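# Place a tray bottle upright into the crate's free slot

## Task

Take one bottle off the tray and set it standing upright in the slot of the crate that is still empty. It only counts if the bottle stays there with the robot no longer holding it. The crate and the tray must end neither tilted nor shifted from where they were, nothing may end up off the table, and anything the robot is touching at the end must not settle downward by more than roughly a fingernail's thickness once released.

## Robot and tools

Robot: a single UR3e-type six-joint arm carrying a Robotiq 2F-85 parallel gripper. There is only one arm, so every command row drives this one arm and its gripper.

Frames: results report positions in the scene frame, with the origin on the table surface directly under the arm base, +z up, and +y pointing left for someone looking along +x. The base itself may sit slightly tilted on the table. end_effector_position (metres) is the point midway between the finger pads when closed; end_effector_quat_wxyz gives orientation. Velocities are in m/s and rad/s. The reported hand position gets less accurate at long reach. In the gripper's own axes, the fingers point along +z and close along y; closed fingertips stick out about 19 mm past end_effector_position (about 6 mm when fully open), and closing pushes the tips roughly 13 mm farther out, so keep that clearance above any surface. A flat block projects about 9 cm toward the gripper's +x and rotates with it.

execute_actions takes "actions", a list holding at most one entry, plus an optional "pictures" boolean (images come by default). An empty list just reports the current state. An entry with "rows" and optional "steps" (1 to 15, default 15) is a motion; each control step lasts 1/30 s, each row is used for one step, and the final row repeats if rows run out. An entry with only "steps" (up to 300) is a wait, counted from the previous result and including your reply time. A rejected call moves nothing.

Each row is one flat list of 9 numbers, each between -1 and 1, in this order: shoulder pan, shoulder lift, elbow, wrist 1, wrist 2, wrist 3, gripper position, gripper force_limit, gripper speed.
The six joint numbers are offsets, not targets: they are added to the joint angles shown in the most recent result that lists them (before any such result, and for later calls in the same reply, counted from where the arm stands when the action begins). They are not relative to the previous row. Scale: 1.0 equals 1.989 rad for pan, lift and elbow, and 3.977 rad for the three wrist joints. Sending all zeros is not a pause; it pulls the arm back to those reference angles. Nominal joint ranges (rad): pan -3.142 to 3.142, lift -6.283 to 6.283, elbow 0.000 to 3.142, wrists -6.283 to 6.283 each. Requests more than 0.010 rad beyond a range end are refused; the true end may differ from the nominal by up to 0.010 rad, and overshooting requests are clipped there, reported as "joint sent to its limit" (possibly about an earlier action).
The three gripper numbers are absolute settings. position: +1 fully open (85 mm), pads touch near -0.8, -1 closes until blocked. force_limit: roughly 20 N per pad at -1, 128 N at 0, 235 N at +1 (less on very thin items). speed: about 20, 85 and 150 mm/s at -1, 0, +1; quicker closing adds some grip force. New force or speed only takes effect after a position change of at least 0.01; to loosen a grip, open first.

Motion behaviour: commands are smoothed with about 0.17 s lag; each joint target is kept within 0.575 rad (pan, lift, elbow) or 1.15 rad (wrists) of the measured angle, and targets that would put the hand over 100 mm from where it is are scaled back. Big moves may therefore be unfinished when the result arrives; the arm keeps heading to your last row until it nearly stops or a step is HELD.

Result lines: Joint positions and Joint velocities (rad, rad/s, column order); joint torques (whole drive output, with offsets and noise, not a contact gauge); Wrist force and Wrist torque in the gripper's x y z axes, offset up to about 3.5 N, noise about 1.4 N, saturating near 30 N, sometimes "no reading". object_status: 0 moving, 1 blocked while opening, 2 blocked while closing (a grip), 3 reached the requested position or pads met. To grasp, send position -1, keep it, and look for 2. position_measured is in counts: 3 fully open, ~78 = 60 mm, ~130 = 40 mm, ~180 = 20 mm, ~230 pads together. "joint command not followed" means the clearance check altered targets; HELD marks steps where your row was not (fully) sent.

Things to avoid: contact torque reaching a joint's load limit (pan and lift 49.1, elbow 25.4, each wrist 8.19 N m, held weight included) or 150 N of outside force triggers a 10 s stop and cancels the rest of the call. Motors heat while loaded; a MOTOR HOT warning appears from 70 °C and at 85 °C the brakes lock until cool. Do not drop, slam or hard-press objects, do not shove or tilt the crate or tray, and knock nothing off the table. Small random tugs on the held bottle or pushes on loose objects may occur.

zoom_image: "camera" is one of cam_head_left, cam_head_right, cam_high, cam_low (672x504) or cam_wrist (504x504, fisheye); "region" is [x0, y0, x1, y1] in that image's pixels from the top-left, at most 504 by 504.
read_manual: optional "section" ("licences") returns licence text only.
finished_scene: pass "scene" as the current scene number; this ends and grades the scene irreversibly, so only call it once the bottle stands freely and everything has settled.

Each tool is called after "Emit:" as a command line: name --argument value for each argument, lists and objects as JSON in quotes; but a table of rows of numbers goes row by row, as --pt "numbers of a row", without its own name.

## Session

Emit:
execute_actions --actions '[]'

Scene clock: 0.00 s of 5100.00 s.
end_effector_position=(+0.0269, +0.2997, +0.1083) position_measured=3 object_status=3 end_effector_quat_wxyz=(-0.180, +0.271, +0.944, -0.052) end_effector_velocity=(+0.000, -0.000, +0.000) end_effector_angular_velocity=(-0.001, -0.000, -0.002)
Joint positions: [ 0.751 -1.776  2.083 -1.771 -1.288  1.246]
Joint velocities: [-0.001  0.    -0.     0.    -0.     0.002]
Joint torques (N m, as the arm reports them, + toward a larger angle): no reading
Wrist force (N, on the end effector, along its own x y z axes, offset not removed): no reading
Wrist torque (N m, same axes, about the end effector's origin, offset not removed): no reading

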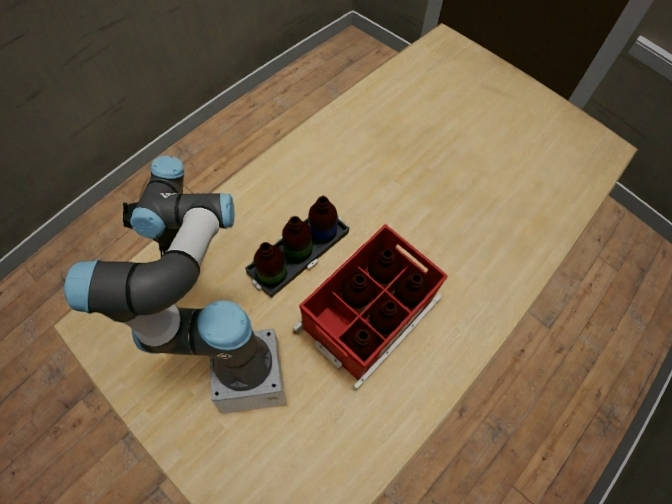

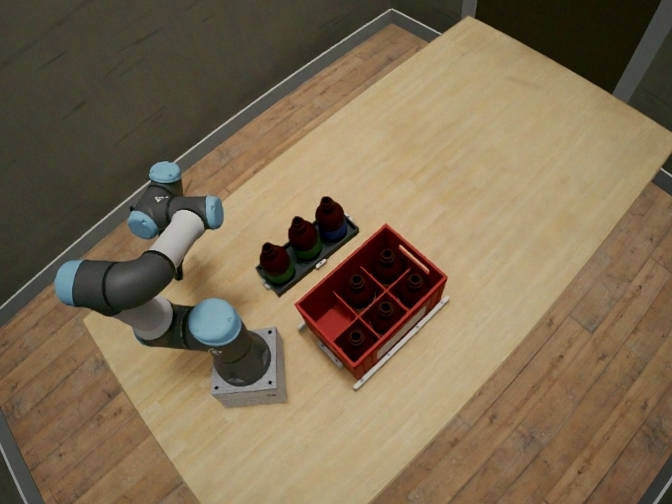

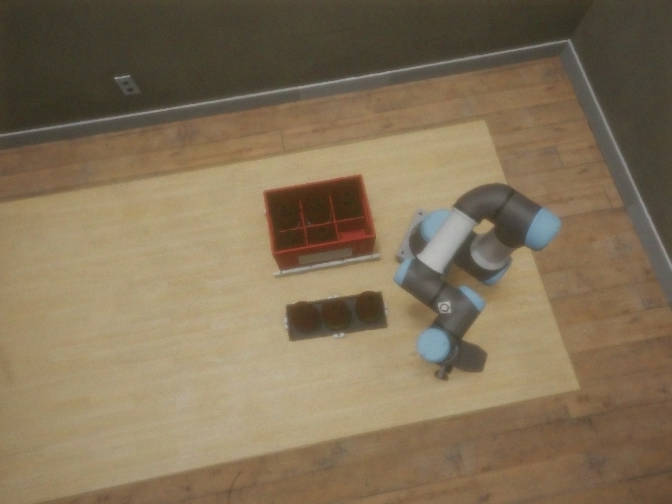

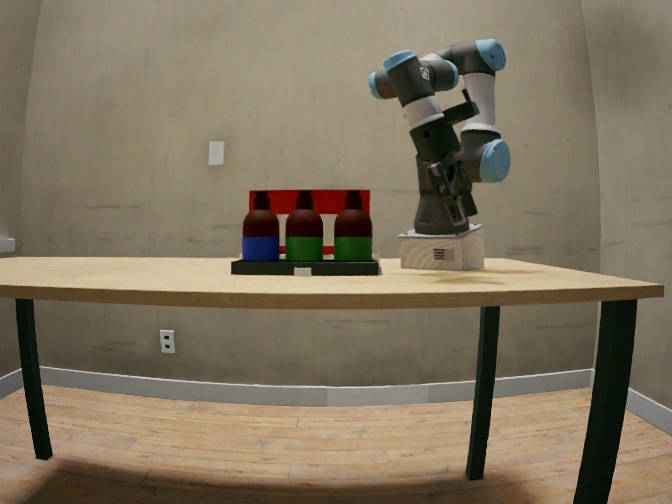

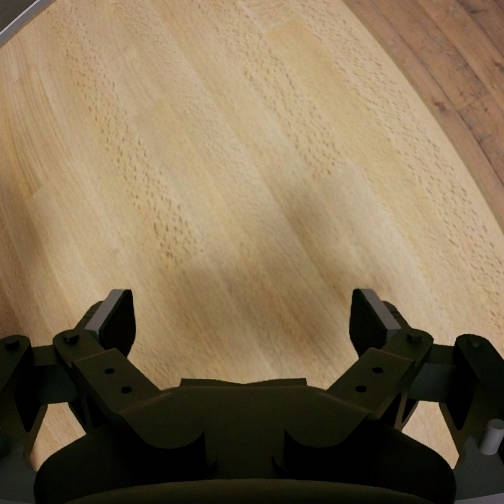

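Emit:
execute_actions --actions '[{"rows": [[0,0.0623,-0.6164,0.2303,-0.0309,0.2,1,0,0]], "steps": 15}]' --pictures false

Emit:
execute_actions --actions '[{"steps": 15}]' --pictures false

Scene clock: 5.97 s of 5100.00 s.
end_effector_position=(+0.0496, +0.2877, +0.2435) position_measured=3 object_status=3 end_effector_quat_wxyz=(-0.110, +0.580, +0.784, -0.193) end_effector_velocity=(+0.220, +0.200, +0.342) end_effector_angular_velocity=(+0.709, -1.091, -0.292)
Joint positions: [ 0.751 -1.661  1.29  -0.951 -1.402  1.964]
Joint velocities: [-0.     0.047 -1.879  0.492 -0.044  0.397]
Joint torques (N m, as the arm reports them, + toward a larger angle): [  1.64  -8.04 -12.93   0.42  -0.61   1.45]
Wrist force (N, on the end effector, along its own x y z axes, offset not removed): [-0.4 0.5 -1.4]
Wrist torque (N m, same axes, about the end effector's origin, offset not removed): [0.09 0.05 0.05]
Steps of this call (steps 1 to 90: nothing new was sent; then 2.47 s passed at rest; steps 91 to 105: all 15 steps of this action). Readings (joint positions | what the end effector reports):
91: [0.751 -1.776 2.083 -1.771 -1.288 1.246] | position_measured=3 object_status=3
92: [0.751 -1.773 2.080 -1.766 -1.292 1.250] | position_measured=3 object_status=3
94: [0.751 -1.741 2.034 -1.672 -1.329 1.343] | position_measured=3 object_status=3
98: [0.751 -1.688 1.786 -1.244 -1.377 1.727] | position_measured=3 object_status=3
105: the state above

Scene clock: 6.47 s of 5100.00 s.
end_effector_position=(+0.0894, +0.3248, +0.3285) position_measured=3 object_status=3 end_effector_quat_wxyz=(-0.071, +0.610, +0.788, -0.042) end_effector_velocity=(+0.005, +0.004, +0.015) end_effector_angular_velocity=(+0.034, -0.043, -0.010)
Joint positions: [ 0.751 -1.652  0.866 -0.857 -1.411  2.04 ]
Joint velocities: [-0.001  0.001 -0.072  0.015 -0.002  0.011]
Joint torques (N m, as the arm reports them, + toward a larger angle): [  1.62  -6.87 -10.14  -0.61  -0.59   0.92]
Wrist force (N, on the end effector, along its own x y z axes, offset not removed): [-1.3 0.8 -1.6]
Wrist torque (N m, same axes, about the end effector's origin, offset not removed): [0.09 0.26 0.03]
Steps of this call (steps 1 to 15: the robot went on to your last target). Readings (joint positions | what the end effector reports):
1: [0.751 -1.659 1.226 -0.935 -1.404 1.977] | position_measured=3 object_status=3
2: [0.751 -1.658 1.163 -0.919 -1.405 1.989] | position_measured=3 object_status=3
4: [0.751 -1.655 1.044 -0.893 -1.407 2.011] | position_measured=3 object_status=3
8: [0.751 -1.653 0.918 -0.867 -1.410 2.031] | position_measured=3 object_status=3
15: the state above

Emit:
execute_actions --actions '[{"rows": [[-0.4967,0,-0.0045,0.0005,0,0.2172,1,0,0]], "steps": 15}]' --pictures false

Emit:
execute_actions --actions '[{"steps": 35}]'

Scene clock: 10.33 s of 5100.00 s.
end_effector_position=(+0.2469, +0.2343, +0.3265) position_measured=3 object_status=3 end_effector_quat_wxyz=(-0.016, +0.966, +0.257, -0.021) end_effector_velocity=(+0.307, -0.340, +0.016) end_effector_angular_velocity=(-0.215, -0.214, -2.418)
Joint positions: [ 0.118 -1.652  0.857 -0.855 -1.411  2.721]
Joint velocities: [-1.571 -0.     0.    -0.    -0.     0.875]
Joint torques (N m, as the arm reports them, + toward a larger angle): [ -7.72 -12.6  -10.2   -0.8    0.31   2.29]
Wrist force (N, on the end effector, along its own x y z axes, offset not removed): [-0.4 0.0 -0.5]
Wrist torque (N m, same axes, about the end effector's origin, offset not removed): [-0.02 0.10 0.02]
Steps of this call (steps 1 to 15: the robot went on to your last target; steps 16 to 90: nothing new was sent; then 0.37 s passed at rest; steps 91 to 105: all 15 steps of this action). Readings (joint positions | what the end effector reports):
91: [0.751 -1.652 0.857 -0.855 -1.411 2.041] | position_measured=3 object_status=3
92: [0.748 -1.652 0.857 -0.855 -1.411 2.046] | position_measured=3 object_status=3
94: [0.702 -1.652 0.857 -0.855 -1.411 2.138] | position_measured=3 object_status=3
98: [0.489 -1.652 0.857 -0.855 -1.411 2.444] | position_measured=3 object_status=3
105: the state above

Scene clock: 11.50 s of 5100.00 s.
end_effector_position=(+0.3013, +0.1474, +0.3334) position_measured=3 object_status=3 end_effector_quat_wxyz=(+0.006, +1.000, -0.006, +0.003) end_effector_velocity=(-0.001, -0.000, -0.000) end_effector_angular_velocity=(-0.001, +0.002, -0.002)
Joint positions: [-0.237 -1.652  0.857 -0.855 -1.411  2.904]
Joint velocities: [-0.001 -0.    -0.     0.002 -0.001  0.001]
Joint torques (N m, as the arm reports them, + toward a larger angle): [-3.29 -9.6  -9.27 -1.33  0.28  0.96]
Wrist force (N, on the end effector, along its own x y z axes, offset not removed): [-0.5 2.1 -1.7]
Wrist torque (N m, same axes, about the end effector's origin, offset not removed): [0.25 0.15 0.07]
Steps of this call (steps 1 to 30: the robot went on to your last target; steps 31 to 35: nothing new was sent). Readings (joint positions | what the end effector reports):
1: [0.065 -1.652 0.857 -0.855 -1.411 2.751] | position_measured=3 object_status=3
2: [0.011 -1.652 0.857 -0.855 -1.411 2.780] | position_measured=3 object_status=3
4: [-0.087 -1.652 0.857 -0.855 -1.411 2.831] | position_measured=3 object_status=3
8: [-0.188 -1.652 0.857 -0.855 -1.411 2.880] | position_measured=3 object_status=3
35: the state above
The arm was judged still, so your last target was given up. Only a new action makes it travel on or press farther. Fingers that are still opening or closing keep moving.

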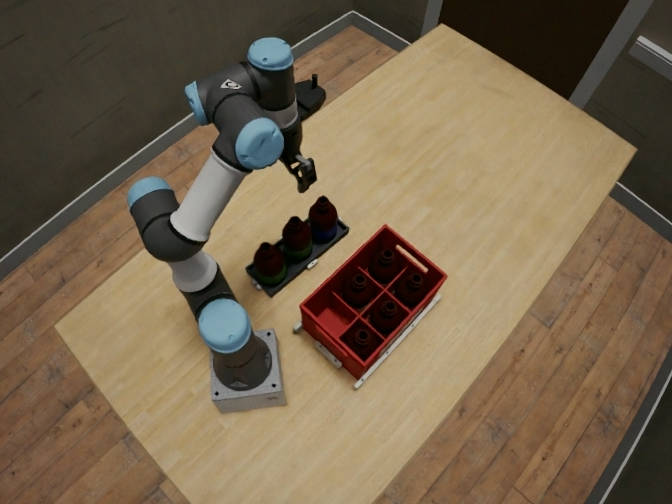

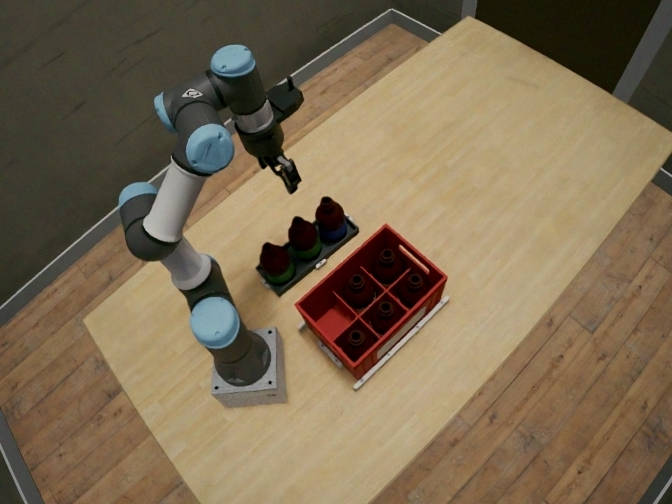

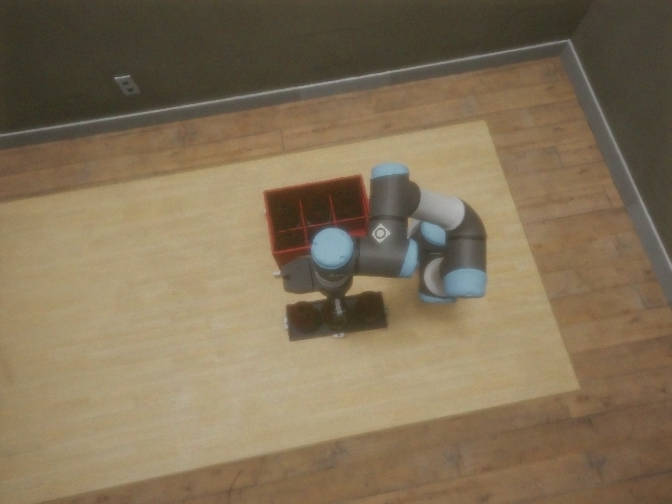

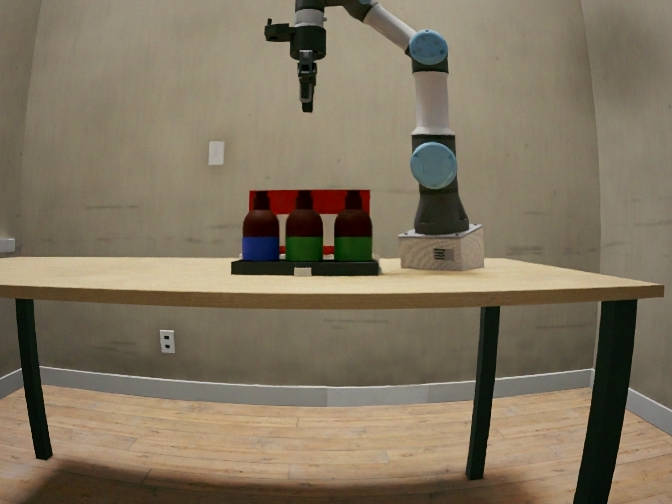

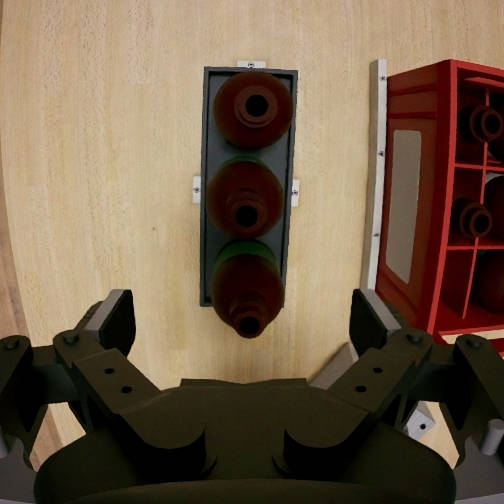

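Emit:
execute_actions --actions '[{"rows": [[0.0389,-0.0775,0.3684,-0.1486,-0.0014,0.0196,1,0,0]], "steps": 15}]' --pictures false

Emit:
execute_actions --actions '[{"steps": 30}]'

Scene clock: 26.43 s of 5100.00 s.
end_effector_position=(+0.3142, +0.1462, +0.2393) position_measured=3 object_status=3 end_effector_quat_wxyz=(+0.009, +1.000, -0.003, +0.023) end_effector_velocity=(-0.079, -0.006, -0.158) end_effector_angular_velocity=(+0.061, +0.328, -0.051)
Joint positions: [-0.162 -1.799  1.51  -1.414 -1.416  2.979]
Joint velocities: [ 0.025 -0.057  0.657 -0.265 -0.     0.021]
Joint torques (N m, as the arm reports them, + toward a larger angle): [  1.74 -13.81  -9.01  -3.22  -0.78   0.94]
Wrist force (N, on the end effector, along its own x y z axes, offset not removed): [-2.4 1.1 1.7]
Wrist torque (N m, same axes, about the end effector's origin, offset not removed): [0.16 0.35 -0.04]
Steps of this call (steps 1 to 90: nothing new was sent; then 11.43 s passed at rest; steps 91 to 105: all 15 steps of this action). Readings (joint positions | what the end effector reports):
91: [-0.237 -1.652 0.857 -0.855 -1.411 2.904] | position_measured=3 object_status=3
92: [-0.234 -1.654 0.859 -0.860 -1.411 2.908] | position_measured=3 object_status=3
94: [-0.209 -1.694 0.906 -0.953 -1.413 2.934] | position_measured=3 object_status=3
98: [-0.177 -1.767 1.154 -1.262 -1.415 2.965] | position_measured=3 object_status=3
105: the state above

Scene clock: 27.43 s of 5100.00 s.
end_effector_position=(+0.3042, +0.1455, +0.2203) position_measured=3 object_status=3 end_effector_quat_wxyz=(+0.006, +1.000, -0.006, +0.003) end_effector_velocity=(+0.000, -0.000, +0.000) end_effector_angular_velocity=(-0.000, -0.001, -0.000)
Joint positions: [-0.159 -1.806  1.589 -1.446 -1.416  2.982]
Joint velocities: [ 0.    -0.    -0.001 -0.    -0.     0.   ]
Joint torques (N m, as the arm reports them, + toward a larger angle): [  1.87 -11.86  -7.15  -2.89  -0.75   0.97]
Wrist force (N, on the end effector, along its own x y z axes, offset not removed): [0.8 0.1 -2.0]
Wrist torque (N m, same axes, about the end effector's origin, offset not removed): [-0.05 -0.11 -0.03]
Steps of this call (steps 1 to 30: the robot went on to your last target). Readings (joint positions | what the end effector reports):
1: [-0.162 -1.801 1.529 -1.422 -1.416 2.979] | position_measured=3 object_status=3
2: [-0.161 -1.802 1.544 -1.427 -1.416 2.980] | position_measured=3 object_status=3
4: [-0.160 -1.804 1.563 -1.435 -1.416 2.981] | position_measured=3 object_status=3
8: [-0.160 -1.805 1.581 -1.442 -1.416 2.981] | position_measured=3 object_status=3
30: the state above
The arm was judged still, so your last target was given up. Only a new action makes it travel on or press farther. Fingers that are still opening or closing keep moving.

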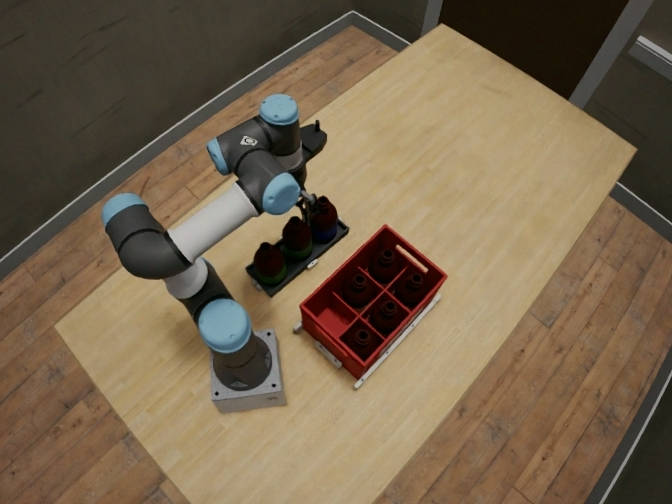

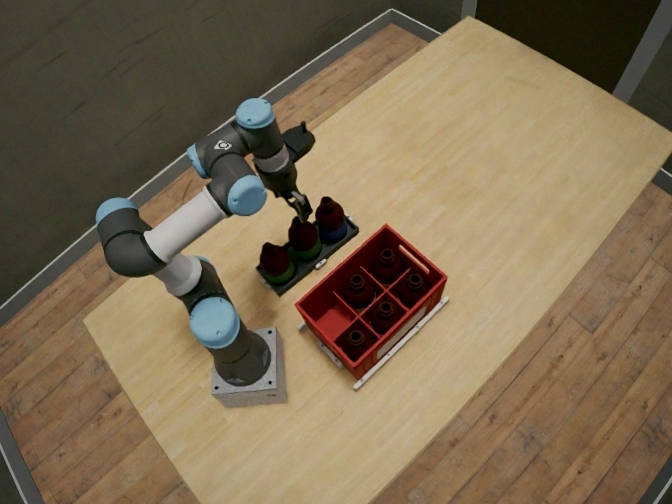

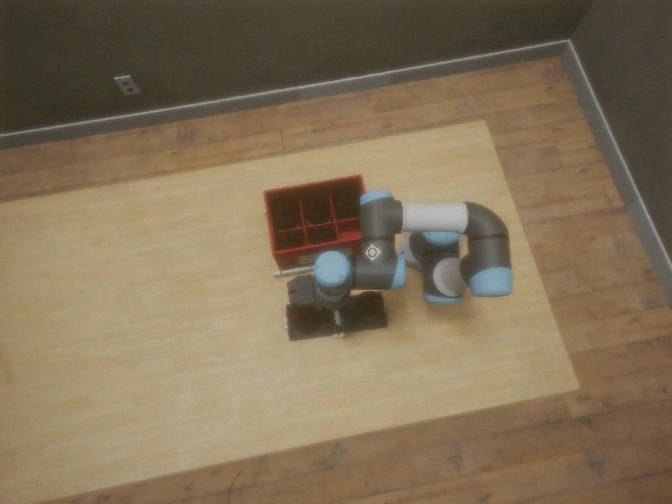

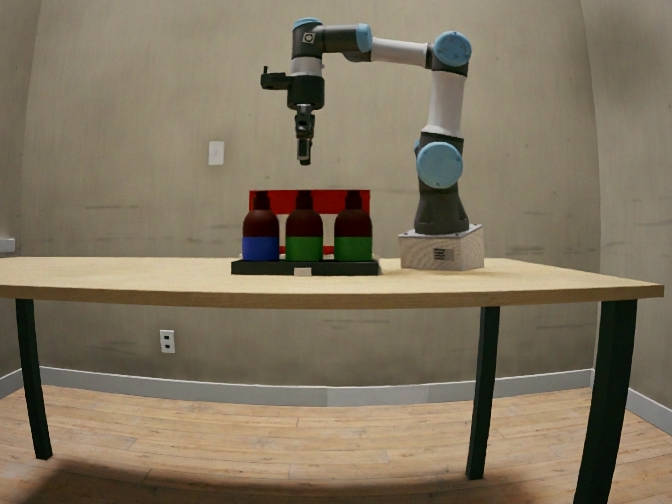

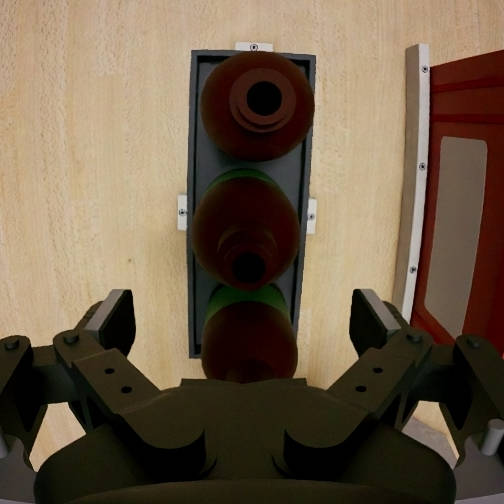

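Emit:
execute_actions --actions '[{"rows": [[0.0048,0.0048,0.0329,-0.0192,-0.0002,0.0024,1,0,0],[0.0097,0.0096,0.0658,-0.0384,-0.0004,0.0048,1,0,0],[0.0145,0.0144,0.0986,-0.0575,-0.0007,0.0073,1,0,0],[0.0194,0.0192,0.1315,-0.0767,-0.0009,0.0097,1,0,0],[0.0242,0.024,0.1644,-0.0959,-0.0011,0.0121,1,0,0]], "steps": 15}]' --pictures false

Emit:
execute_actions --actions '[{"steps": 18}]' --pictures false

Emit:
execute_actions --actions '[{"rows": [[0,0,0,0,0,0,-1,-0.3,0]], "steps": 15}]' --pictures false

Emit:
execute_actions --actions '[{"steps": 18}]' --pictures false

Emit:
execute_actions --actions '[{"rows": [[-0.0048,-0.0048,-0.0329,0.0192,0.0002,-0.0024,-1,-0.3,0],[-0.0097,-0.0096,-0.0658,0.0384,0.0004,-0.0048,-1,-0.3,0],[-0.0145,-0.0144,-0.0986,0.0575,0.0007,-0.0073,-1,-0.3,0],[-0.0194,-0.0192,-0.1315,0.0767,0.0009,-0.0097,-1,-0.3,0],[-0.0242,-0.024,-0.1644,0.0959,0.0011,-0.0121,-1,-0.3,0],[-0.0281,-0.0163,-0.2012,0.1108,0.0012,-0.0141,-1,-0.3,0],[-0.032,-0.0085,-0.2381,0.1256,0.0014,-0.016,-1,-0.3,0],[-0.0359,-0.0008,-0.2749,0.1405,0.0015,-0.018,-1,-0.3,0],[-0.0398,0.007,-0.3117,0.1554,0.0017,-0.0199,-1,-0.3,0],[-0.0437,0.0148,-0.3486,0.1703,0.0018,-0.0219,-1,-0.3,0],[-0.0475,0.0225,-0.3854,0.1851,0.0019,-0.0239,-1,-0.3,0],[-0.0514,0.0303,-0.4222,0.2,0.0021,-0.0258,-1,-0.3,0],[-0.0553,0.038,-0.459,0.2149,0.0022,-0.0278,-1,-0.3,0],[-0.0592,0.0458,-0.4959,0.2297,0.0024,-0.0297,-1,-0.3,0],[-0.0631,0.0535,-0.5327,0.2446,0.0025,-0.0317,-1,-0.3,0]], "steps": 15}]' --pictures false

Emit:
execute_actions --actions '[{"steps": 30}]' --pictures false

Scene clock: 45.83 s of 5100.00 s.
end_effector_position=(+0.3057, +0.1446, +0.1473) position_measured=3 object_status=3 end_effector_quat_wxyz=(+0.006, +1.000, -0.006, +0.004) end_effector_velocity=(-0.009, +0.000, -0.038) end_effector_angular_velocity=(+0.001, +0.010, -0.003)
Joint positions: [-0.114 -1.761  1.897 -1.806 -1.42   3.027]
Joint velocities: [ 0.021  0.021  0.162 -0.176 -0.002  0.022]
Joint torques (N m, as the arm reports them, + toward a larger angle): [ 2.1  -5.97 -7.4  -2.85 -0.89  0.97]
Wrist force (N, on the end effector, along its own x y z axes, offset not removed): [-1.1 0.1 -0.9]
Wrist torque (N m, same axes, about the end effector's origin, offset not removed): [-0.02 0.28 0.00]
Steps of this call (steps 1 to 90: nothing new was sent; then 14.90 s passed at rest; steps 91 to 105: all 15 steps of this action). Readings (joint positions | what the end effector reports):
91: [-0.159 -1.806 1.589 -1.446 -1.416 2.982] | position_measured=3 object_status=3
92: [-0.159 -1.805 1.592 -1.450 -1.416 2.982] | position_measured=3 object_status=3
94: [-0.152 -1.799 1.625 -1.494 -1.417 2.989] | position_measured=3 object_status=3
98: [-0.129 -1.776 1.779 -1.677 -1.419 3.012] | position_measured=3 object_status=3
105: the state above

Scene clock: 46.43 s of 5100.00 s.
end_effector_position=(+0.3045, +0.1446, +0.1427) position_measured=3 object_status=3 end_effector_quat_wxyz=(+0.006, +1.000, -0.006, +0.003) end_effector_velocity=(-0.000, -0.000, -0.000) end_effector_angular_velocity=(-0.001, +0.001, +0.000)
Joint positions: [-0.111 -1.758  1.916 -1.827 -1.42   3.03 ]
Joint velocities: [ 0.     0.     0.     0.001 -0.001 -0.   ]
Joint torques (N m, as the arm reports them, + toward a larger angle): [ 2.03 -5.94 -7.18 -2.9  -0.78  0.97]
Wrist force (N, on the end effector, along its own x y z axes, offset not removed): [0.4 0.2 -0.3]
Wrist torque (N m, same axes, about the end effector's origin, offset not removed): [0.11 0.00 0.04]
Steps of this call (steps 1 to 18: the robot went on to your last target). Readings (joint positions | what the end effector reports):
1: [-0.113 -1.760 1.901 -1.811 -1.420 3.028] | position_measured=3 object_status=3
2: [-0.113 -1.760 1.905 -1.815 -1.420 3.028] | position_measured=3 object_status=3
4: [-0.112 -1.759 1.910 -1.820 -1.420 3.029] | position_measured=3 object_status=3
8: [-0.112 -1.758 1.914 -1.825 -1.420 3.029] | position_measured=3 object_status=3
18: the state above

Scene clock: 46.93 s of 5100.00 s.
end_effector_position=(+0.3045, +0.1446, +0.1427) position_measured=90 object_status=0 end_effector_quat_wxyz=(+0.006, +1.000, -0.006, +0.003) end_effector_velocity=(-0.000, -0.000, -0.000) end_effector_angular_velocity=(-0.001, +0.001, -0.000)
Joint positions: [-0.111 -1.758  1.916 -1.827 -1.42   3.03 ]
Joint velocities: [ 0.    -0.     0.001  0.001 -0.001  0.   ]
Joint torques (N m, as the arm reports them, + toward a larger angle): [ 1.5  -6.35 -8.58 -1.67 -0.76  0.92]
Wrist force (N, on the end effector, along its own x y z axes, offset not removed): [-0.1 0.0 -1.4]
Wrist torque (N m, same axes, about the end effector's origin, offset not removed): [-0.05 0.01 -0.01]
Steps of this call (steps 1 to 15: all 15 steps of this action). Readings (joint positions | what the end effector reports):
1: [-0.111 -1.758 1.916 -1.827 -1.420 3.030] | position_measured=3 object_status=0
2: [-0.111 -1.758 1.916 -1.827 -1.420 3.030] | position_measured=3 object_status=0
4: [-0.111 -1.758 1.916 -1.827 -1.420 3.030] | position_measured=10 object_status=0
8: [-0.111 -1.758 1.916 -1.827 -1.420 3.030] | position_measured=38 object_status=0
15: the state above

Scene clock: 47.53 s of 5100.00 s.
end_effector_position=(+0.3045, +0.1446, +0.1427) position_measured=149 object_status=2 end_effector_quat_wxyz=(+0.006, +1.000, -0.006, +0.003) end_effector_velocity=(-0.000, +0.000, -0.000) end_effector_angular_velocity=(+0.001, +0.000, -0.000)
Joint positions: [-0.111 -1.758  1.916 -1.827 -1.421  3.03 ]
Joint velocities: [0.    0.    0.    0.    0.001 0.   ]
Joint torques (N m, as the arm reports them, + toward a larger angle): [  1.21  -6.82 -10.12  -0.42   1.06   0.84]
Wrist force (N, on the end effector, along its own x y z axes, offset not removed): [-1.5 1.7 -6.7]
Wrist torque (N m, same axes, about the end effector's origin, offset not removed): [-0.09 0.17 0.02]
Steps of this call (steps 1 to 15: the robot went on to your last target; steps 16 to 18: nothing new was sent). Readings (joint positions | what the end effector reports):
1: [-0.111 -1.758 1.916 -1.827 -1.420 3.030] | position_measured=98 object_status=0
2: [-0.111 -1.758 1.916 -1.827 -1.420 3.030] | position_measured=105 object_status=0
4: [-0.111 -1.758 1.916 -1.827 -1.420 3.030] | position_measured=121 object_status=0
8: [-0.111 -1.758 1.916 -1.827 -1.421 3.030] | position_measured=149 object_status=0
18: the state above
The arm was judged still, so your last target was given up. Only a new action makes it travel on or press farther. Fingers that are still opening or closing keep moving.

Scene clock: 48.03 s of 5100.00 s.
end_effector_position=(+0.3072, +0.1437, +0.2681) position_measured=149 object_status=2 end_effector_quat_wxyz=(+0.003, +1.000, -0.009, -0.014) end_effector_velocity=(-0.013, +0.006, +0.336) end_effector_angular_velocity=(+0.011, +0.029, -0.006)
Joint positions: [-0.198 -1.724  1.272 -1.17  -1.414  2.943]
Joint velocities: [-0.227  0.39  -2.062  1.739  0.017 -0.229]
Joint torques (N m, as the arm reports them, + toward a larger angle): [ -3.59  -6.17 -14.97   0.23   0.61  -1.29]
Wrist force (N, on the end effector, along its own x y z axes, offset not removed): [-0.6 0.7 -0.6]
Wrist torque (N m, same axes, about the end effector's origin, offset not removed): [0.11 0.13 0.04]
Steps of this call (steps 1 to 15: all 15 steps of this action). Readings (joint positions | what the end effector reports):
1: [-0.111 -1.758 1.916 -1.827 -1.421 3.030] | position_measured=149 object_status=2
2: [-0.112 -1.759 1.914 -1.823 -1.420 3.029] | position_measured=149 object_status=2
4: [-0.118 -1.765 1.880 -1.779 -1.420 3.023] | position_measured=149 object_status=2
8: [-0.144 -1.784 1.717 -1.582 -1.418 2.996] | position_measured=149 object_status=2
15: the state above

Scene clock: 49.03 s of 5100.00 s.
end_effector_position=(+0.3012, +0.1474, +0.3334) position_measured=149 object_status=2 end_effector_quat_wxyz=(+0.006, +1.000, -0.006, +0.003) end_effector_velocity=(+0.000, +0.000, +0.000) end_effector_angular_velocity=(+0.000, -0.001, +0.000)
Joint positions: [-0.237 -1.652  0.857 -0.854 -1.411  2.904]
Joint velocities: [-0.     0.    -0.002  0.001  0.    -0.   ]
Joint torques (N m, as the arm reports them, + toward a larger angle): [ -3.17  -6.13 -10.67  -1.11   0.59  -1.05]
Wrist force (N, on the end effector, along its own x y z axes, offset not removed): [-0.9 0.4 1.8]
Wrist torque (N m, same axes, about the end effector's origin, offset not removed): [0.05 0.22 -0.02]
Steps of this call (steps 1 to 30: the robot went on to your last target). Readings (joint positions | what the end effector reports):
1: [-0.205 -1.710 1.201 -1.111 -1.413 2.935] | position_measured=149 object_status=2
2: [-0.212 -1.697 1.131 -1.054 -1.412 2.928] | position_measured=149 object_status=2
4: [-0.223 -1.678 1.017 -0.970 -1.412 2.918] | position_measured=149 object_status=2
8: [-0.232 -1.660 0.909 -0.892 -1.411 2.908] | position_measured=149 object_status=2
30: the state above
The arm was judged still, so your last target was given up. Only a new action makes it travel on or press farther. Fingers that are still opening or closing keep moving.

Emit:
execute_actions --actions '[{"rows": [[-0.0726,-0.0191,0.0227,0.0043,-0.0007,-0.0363,-1,-0.3,0],[-0.1453,-0.0381,0.0454,0.0086,-0.0015,-0.0726,-1,-0.3,0],[-0.2179,-0.0572,0.0681,0.0129,-0.0022,-0.1089,-1,-0.3,0],[-0.2905,-0.0763,0.0908,0.0172,-0.0029,-0.1452,-1,-0.3,0]], "steps": 15}]' --pictures false

Emit:
execute_actions --actions '[{"steps": 25}]' --pictures false

Scene clock: 59.20 s of 5100.00 s.
end_effector_position=(+0.2772, +0.0291, +0.3349) position_measured=149 object_status=2 end_effector_quat_wxyz=(+0.017, +1.000, -0.006, -0.007) end_effector_velocity=(-0.022, -0.070, +0.004) end_effector_angular_velocity=(-0.010, -0.011, -0.070)
Joint positions: [-0.772 -1.795  1.027 -0.789 -1.422  2.36 ]
Joint velocities: [-0.351 -0.07   0.083  0.027 -0.005 -0.282]
Joint torques (N m, as the arm reports them, + toward a larger angle): [-2.42 -8.84 -5.67 -1.   -0.67 -1.39]
Wrist force (N, on the end effector, along its own x y z axes, offset not removed): [-1.4 1.6 1.0]
Wrist torque (N m, same axes, about the end effector's origin, offset not removed): [0.18 0.31 0.06]
Steps of this call (steps 1 to 90: nothing new was sent; then 6.67 s passed at rest; steps 91 to 105: all 15 steps of this action). Readings (joint positions | what the end effector reports):
91: [-0.237 -1.652 0.857 -0.854 -1.411 2.904] | position_measured=149 object_status=2
92: [-0.239 -1.654 0.859 -0.853 -1.411 2.898] | position_measured=149 object_status=2
94: [-0.286 -1.675 0.884 -0.841 -1.412 2.827] | position_measured=149 object_status=2
98: [-0.527 -1.745 0.967 -0.811 -1.418 2.562] | position_measured=149 object_status=2
105: the state above

Scene clock: 60.03 s of 5100.00 s.
end_effector_position=(+0.2743, +0.0209, +0.3353) position_measured=149 object_status=2 end_effector_quat_wxyz=(+0.017, +1.000, -0.010, -0.006) end_effector_velocity=(-0.000, -0.001, +0.000) end_effector_angular_velocity=(-0.003, +0.000, -0.001)
Joint positions: [-0.814 -1.804  1.037 -0.786 -1.422  2.326]
Joint velocities: [-0.001 -0.    -0.    -0.002 -0.003  0.001]
Joint torques (N m, as the arm reports them, + toward a larger angle): [-3.96 -7.92 -5.36 -1.12 -0.89 -1.06]
Wrist force (N, on the end effector, along its own x y z axes, offset not removed): [-0.2 1.0 1.9]
Wrist torque (N m, same axes, about the end effector's origin, offset not removed): [0.17 0.02 0.00]
Steps of this call (steps 1 to 25: the robot went on to your last target). Readings (joint positions | what the end effector reports):
1: [-0.783 -1.797 1.030 -0.788 -1.422 2.352] | position_measured=149 object_status=2
2: [-0.790 -1.799 1.032 -0.788 -1.422 2.345] | position_measured=149 object_status=2
4: [-0.801 -1.801 1.034 -0.787 -1.422 2.337] | position_measured=149 object_status=2
8: [-0.810 -1.803 1.036 -0.786 -1.422 2.330] | position_measured=149 object_status=2
25: the state above

Emit:
execute_actions --actions '[{"rows": [[-0.0726,-0.0191,0.0227,0.0043,-0.0007,-0.0363,-1,-0.3,0],[-0.1453,-0.0381,0.0454,0.0086,-0.0015,-0.0726,-1,-0.3,0],[-0.2179,-0.0572,0.0681,0.0129,-0.0022,-0.1089,-1,-0.3,0],[-0.2905,-0.0763,0.0908,0.0172,-0.0029,-0.1452,-1,-0.3,0]], "steps": 15}]' --pictures false

Emit:
execute_actions --actions '[{"steps": 25}]'

Scene clock: 64.60 s of 5100.00 s.
end_effector_position=(+0.2156, -0.0517, +0.3307) position_measured=149 object_status=2 end_effector_quat_wxyz=(+0.006, +1.000, -0.008, +0.001) end_effector_velocity=(-0.035, -0.043, +0.001) end_effector_angular_velocity=(-0.003, -0.037, -0.092)
Joint positions: [-1.352 -1.948  1.209 -0.72  -1.433  1.778]
Joint velocities: [-0.335 -0.059  0.072  0.023 -0.003 -0.242]
Joint torques (N m, as the arm reports them, + toward a larger angle): [-2.55 -5.07 -5.08 -1.08 -0.65 -1.18]
Wrist force (N, on the end effector, along its own x y z axes, offset not removed): [-1.4 0.9 1.8]
Wrist torque (N m, same axes, about the end effector's origin, offset not removed): [0.08 0.19 0.08]
Steps of this call (steps 1 to 15: the robot went on to your last target; steps 16 to 90: nothing new was sent; then 1.07 s passed at rest; steps 91 to 105: all 15 steps of this action). Readings (joint positions | what the end effector reports):
91: [-0.815 -1.804 1.037 -0.786 -1.422 2.326] | position_measured=149 object_status=2
92: [-0.817 -1.806 1.040 -0.784 -1.422 2.321] | position_measured=149 object_status=2
94: [-0.863 -1.827 1.065 -0.773 -1.424 2.250] | position_measured=149 object_status=2
98: [-1.110 -1.905 1.157 -0.738 -1.430 1.956] | position_measured=149 object_status=2
105: the state above

Scene clock: 65.43 s of 5100.00 s.
end_effector_position=(+0.2113, -0.0567, +0.3308) position_measured=149 object_status=2 end_effector_quat_wxyz=(+0.006, +1.000, -0.013, +0.003) end_effector_velocity=(+0.000, +0.000, -0.000) end_effector_angular_velocity=(+0.000, -0.000, -0.002)
Joint positions: [-1.392 -1.955  1.218 -0.717 -1.434  1.749]
Joint velocities: [-0.    -0.     0.     0.     0.     0.001]
Joint torques (N m, as the arm reports them, + toward a larger angle): [-4.06 -4.34 -4.89 -1.1  -0.76 -1.1 ]
Wrist force (N, on the end effector, along its own x y z axes, offset not removed): [-2.4 0.4 1.4]
Wrist torque (N m, same axes, about the end effector's origin, offset not removed): [0.11 0.40 0.11]
Steps of this call (steps 1 to 25: the robot went on to your last target). Readings (joint positions | what the end effector reports):
1: [-1.362 -1.950 1.211 -0.720 -1.433 1.771] | position_measured=149 object_status=2
2: [-1.369 -1.951 1.213 -0.719 -1.433 1.765] | position_measured=149 object_status=2
4: [-1.379 -1.953 1.215 -0.718 -1.434 1.758] | position_measured=149 object_status=2
8: [-1.388 -1.955 1.217 -0.718 -1.434 1.752] | position_measured=149 object_status=2
25: the state above

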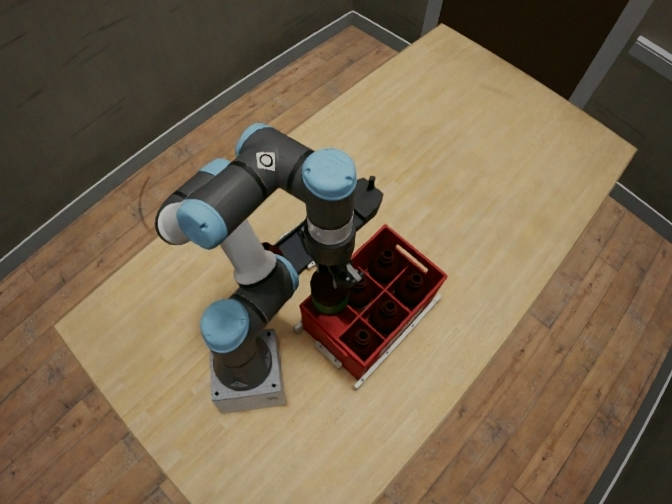

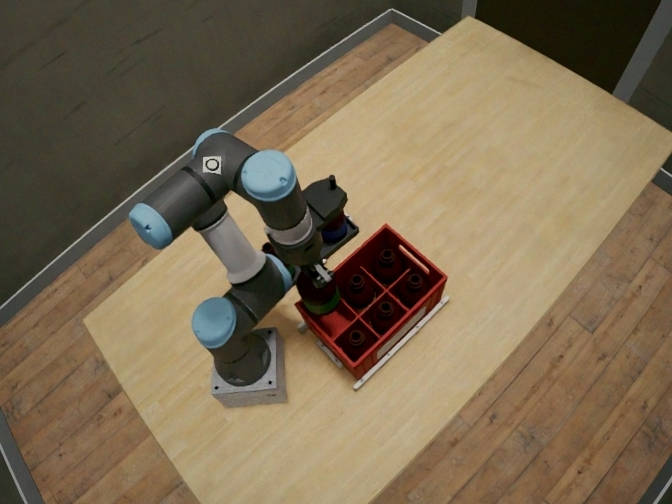

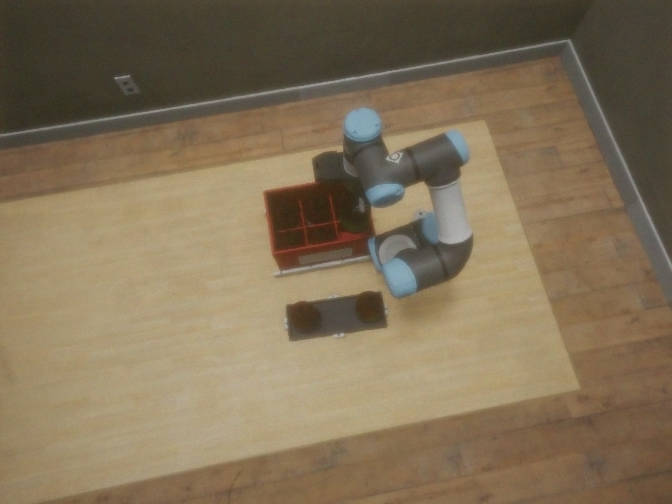

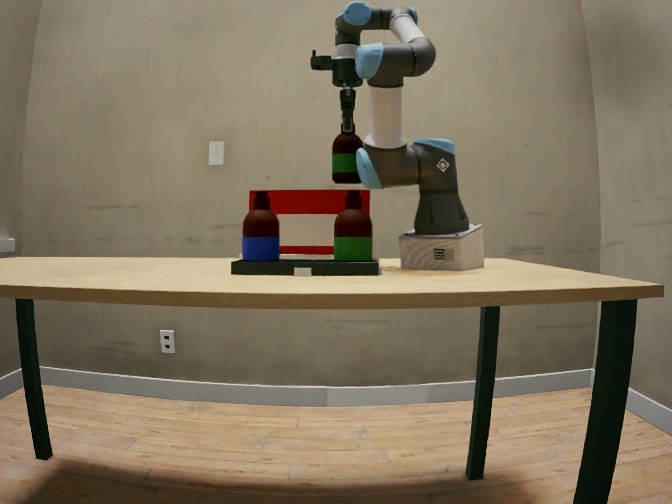

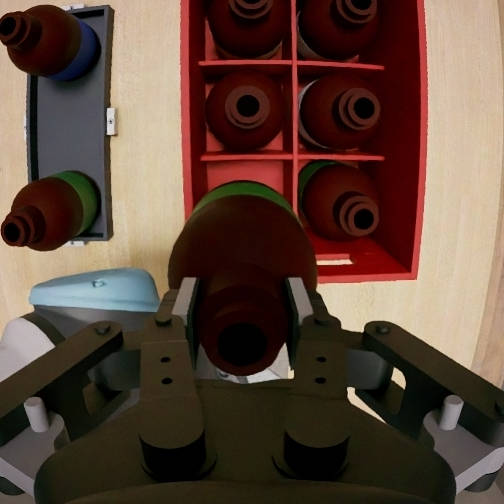

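Emit:
execute_actions --actions '[{"rows": [[0.0037,-0.0097,0.0285,-0.0097,0.0002,0.0019,-1,-0.3,0],[0.0075,-0.0193,0.0569,-0.0193,0.0004,0.0037,-1,-0.3,0],[0.0112,-0.029,0.0854,-0.029,0.0006,0.0056,-1,-0.3,0],[0.015,-0.0387,0.1138,-0.0386,0.0009,0.0075,-1,-0.3,0],[0.0187,-0.0484,0.1423,-0.0483,0.0011,0.0094,-1,-0.3,0],[0.0225,-0.058,0.1707,-0.0579,0.0013,0.0112,-1,-0.3,0],[0.0262,-0.0677,0.1992,-0.0676,0.0015,0.0131,-1,-0.3,0],[0.0298,-0.0728,0.2198,-0.0756,0.0017,0.0149,-1,-0.3,0],[0.0334,-0.078,0.2405,-0.0836,0.0019,0.0167,-1,-0.3,0],[0.037,-0.0831,0.2611,-0.0916,0.0021,0.0185,-1,-0.3,0],[0.0406,-0.0883,0.2818,-0.0997,0.0023,0.0203,-1,-0.3,0],[0.0441,-0.0934,0.3024,-0.1077,0.0024,0.022,-1,-0.3,0],[0.0477,-0.0985,0.323,-0.1157,0.0026,0.0238,-1,-0.3,0],[0.0513,-0.1037,0.3437,-0.1237,0.0028,0.0256,-1,-0.3,0],[0.0549,-0.1088,0.3643,-0.1317,0.003,0.0274,-1,-0.3,0]], "steps": 15}]' --pictures false

Emit:
execute_actions --actions '[{"steps": 25}]'

Scene clock: 86.63 s of 5100.00 s.
end_effector_position=(+0.2136, -0.0634, +0.2550) position_measured=149 object_status=2 end_effector_quat_wxyz=(+0.013, +1.000, -0.012, +0.005) end_effector_velocity=(+0.002, -0.003, -0.226) end_effector_angular_velocity=(+0.014, +0.001, -0.000)
Joint positions: [-1.319 -2.115  1.711 -1.075 -1.426  1.822]
Joint velocities: [ 0.207 -0.336  1.265 -0.945  0.021  0.207]
Joint torques (N m, as the arm reports them, + toward a larger angle): [ 1.92 -6.13 -5.08 -3.6   0.75  1.22]
Wrist force (N, on the end effector, along its own x y z axes, offset not removed): [-0.6 0.7 0.9]
Wrist torque (N m, same axes, about the end effector's origin, offset not removed): [0.11 0.09 0.03]
Steps of this call (steps 1 to 15: the robot went on to your last target; steps 16 to 90: nothing new was sent; then 17.70 s passed at rest; steps 91 to 105: all 15 steps of this action). Readings (joint positions | what the end effector reports):
91: [-1.392 -1.955 1.218 -0.717 -1.434 1.749] | position_measured=149 object_status=2
92: [-1.392 -1.957 1.220 -0.720 -1.434 1.749] | position_measured=149 object_status=2
94: [-1.387 -1.969 1.250 -0.744 -1.434 1.754] | position_measured=149 object_status=2
98: [-1.366 -2.021 1.394 -0.848 -1.431 1.775] | position_measured=149 object_status=2
105: the state above

Scene clock: 87.47 s of 5100.00 s.
end_effector_position=(+0.2122, -0.0604, +0.2108) position_measured=149 object_status=2 end_effector_quat_wxyz=(+0.006, +1.000, -0.013, +0.004) end_effector_velocity=(-0.000, +0.000, -0.001) end_effector_angular_velocity=(+0.002, +0.001, +0.000)
Joint positions: [-1.283 -2.172  1.942 -1.241 -1.422  1.858]
Joint velocities: [ 0.    -0.     0.003 -0.001 -0.    -0.   ]
Joint torques (N m, as the arm reports them, + toward a larger angle): [ 1.17 -4.66 -7.24 -3.11  0.64  0.97]
Wrist force (N, on the end effector, along its own x y z axes, offset not removed): [-1.7 2.1 1.7]
Wrist torque (N m, same axes, about the end effector's origin, offset not removed): [0.34 0.34 0.03]
Steps of this call (steps 1 to 25: the robot went on to your last target). Readings (joint positions | what the end effector reports):
1: [-1.312 -2.126 1.754 -1.107 -1.425 1.829] | position_measured=149 object_status=2
2: [-1.305 -2.137 1.795 -1.137 -1.424 1.835] | position_measured=149 object_status=2
4: [-1.296 -2.152 1.857 -1.181 -1.423 1.845] | position_measured=149 object_status=2
8: [-1.287 -2.165 1.915 -1.222 -1.422 1.853] | position_measured=149 object_status=2
25: the state above

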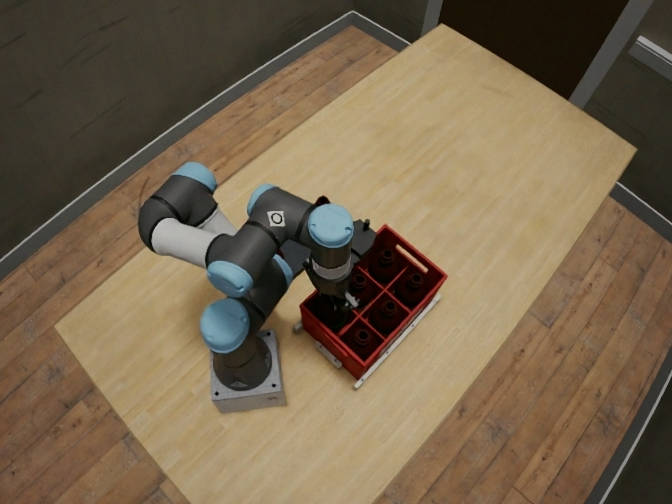

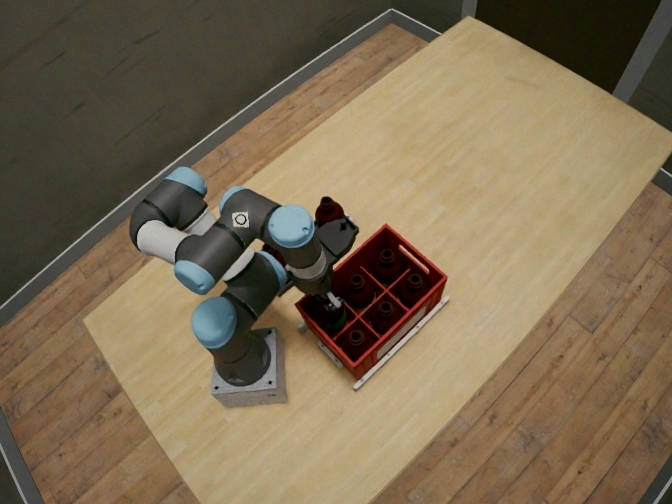

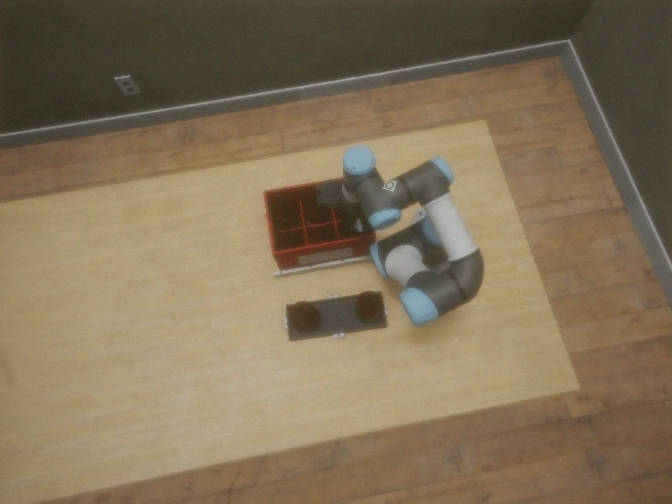

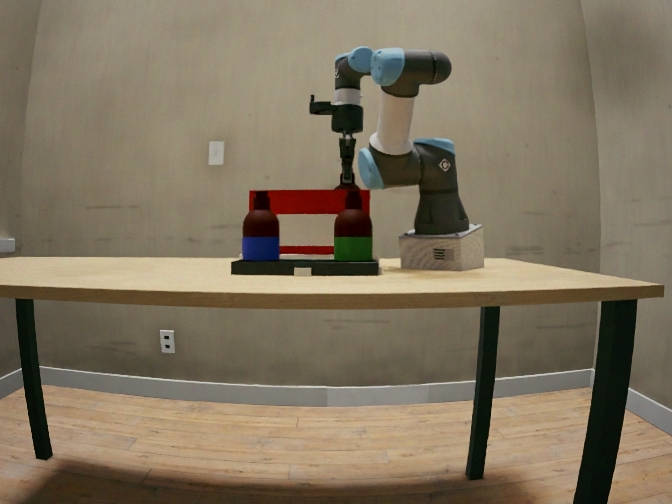

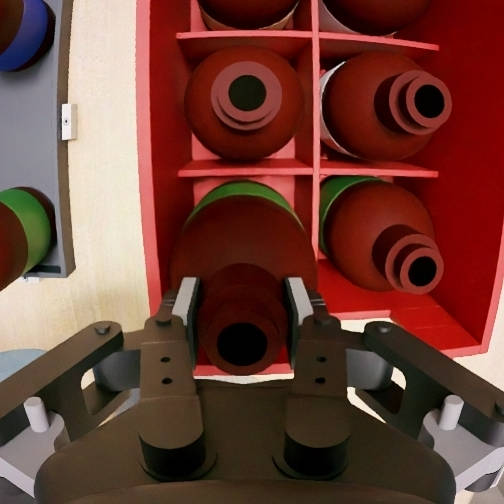

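Emit:
execute_actions --actions '[{"rows": [[0.0036,-0.0013,0.0179,-0.0085,0.0002,0.0018,-1,-0.3,0],[0.0071,-0.0026,0.0357,-0.0171,0.0003,0.0036,-1,-0.3,0],[0.0107,-0.0039,0.0536,-0.0256,0.0005,0.0054,-1,-0.3,0],[0.0142,-0.0053,0.0714,-0.0342,0.0007,0.0071,-1,-0.3,0],[0.0178,-0.0066,0.0893,-0.0427,0.0009,0.0089,-1,-0.3,0],[0.0213,-0.0079,0.1071,-0.0513,0.001,0.0107,-1,-0.3,0],[0.0249,-0.0092,0.125,-0.0598,0.0012,0.0125,-1,-0.3,0],[0.0285,-0.0105,0.1428,-0.0684,0.0014,0.0143,-1,-0.3,0]], "steps": 15}]' --pictures false

Emit:
execute_actions --actions '[{"steps": 20}]' --pictures false

Scene clock: 97.57 s of 5100.00 s.
end_effector_position=(+0.2128, -0.0615, +0.1579) position_measured=149 object_status=2 end_effector_quat_wxyz=(+0.007, +1.000, -0.013, +0.004) end_effector_velocity=(-0.003, +0.006, -0.048) end_effector_angular_velocity=(+0.010, +0.004, +0.000)
Joint positions: [-1.231 -2.191  2.199 -1.488 -1.417  1.909]
Joint velocities: [ 0.042 -0.015  0.225 -0.205  0.003  0.041]
Joint torques (N m, as the arm reports them, + toward a larger angle): [ 0.95 -4.34 -8.47 -3.34  0.56  0.9 ]
Wrist force (N, on the end effector, along its own x y z axes, offset not removed): [-1.5 1.1 2.6]
Wrist torque (N m, same axes, about the end effector's origin, offset not removed): [0.18 0.24 -0.02]
Steps of this call (steps 1 to 15: the robot went on to your last target; steps 16 to 90: nothing new was sent; then 6.60 s passed at rest; steps 91 to 105: all 15 steps of this action). Readings (joint positions | what the end effector reports):
91: [-1.283 -2.172 1.942 -1.241 -1.422 1.858] | position_measured=149 object_status=2
92: [-1.282 -2.172 1.944 -1.243 -1.422 1.858] | position_measured=149 object_status=2
94: [-1.278 -2.174 1.965 -1.265 -1.421 1.863] | position_measured=149 object_status=2
98: [-1.258 -2.181 2.058 -1.357 -1.419 1.883] | position_measured=149 object_status=2
105: the state above

Scene clock: 98.23 s of 5100.00 s.
end_effector_position=(+0.2125, -0.0607, +0.1520) position_measured=149 object_status=2 end_effector_quat_wxyz=(+0.006, +1.000, -0.013, +0.004) end_effector_velocity=(+0.000, +0.000, -0.000) end_effector_angular_velocity=(-0.000, +0.000, +0.001)
Joint positions: [-1.226 -2.192  2.226 -1.513 -1.416  1.914]
Joint velocities: [ 0.001 -0.     0.    -0.    -0.    -0.   ]
Joint torques (N m, as the arm reports them, + toward a larger angle): [ 1.03 -4.64 -7.89 -3.12  0.7   1.  ]
Wrist force (N, on the end effector, along its own x y z axes, offset not removed): [-1.6 -0.1 1.9]
Wrist torque (N m, same axes, about the end effector's origin, offset not removed): [-0.03 0.32 0.00]
Steps of this call (steps 1 to 20: the robot went on to your last target). Readings (joint positions | what the end effector reports):
1: [-1.230 -2.191 2.206 -1.494 -1.417 1.911] | position_measured=149 object_status=2
2: [-1.229 -2.191 2.211 -1.499 -1.417 1.912] | position_measured=149 object_status=2
4: [-1.228 -2.192 2.217 -1.505 -1.416 1.913] | position_measured=149 object_status=2
8: [-1.227 -2.192 2.223 -1.510 -1.416 1.914] | position_measured=149 object_status=2
20: the state above


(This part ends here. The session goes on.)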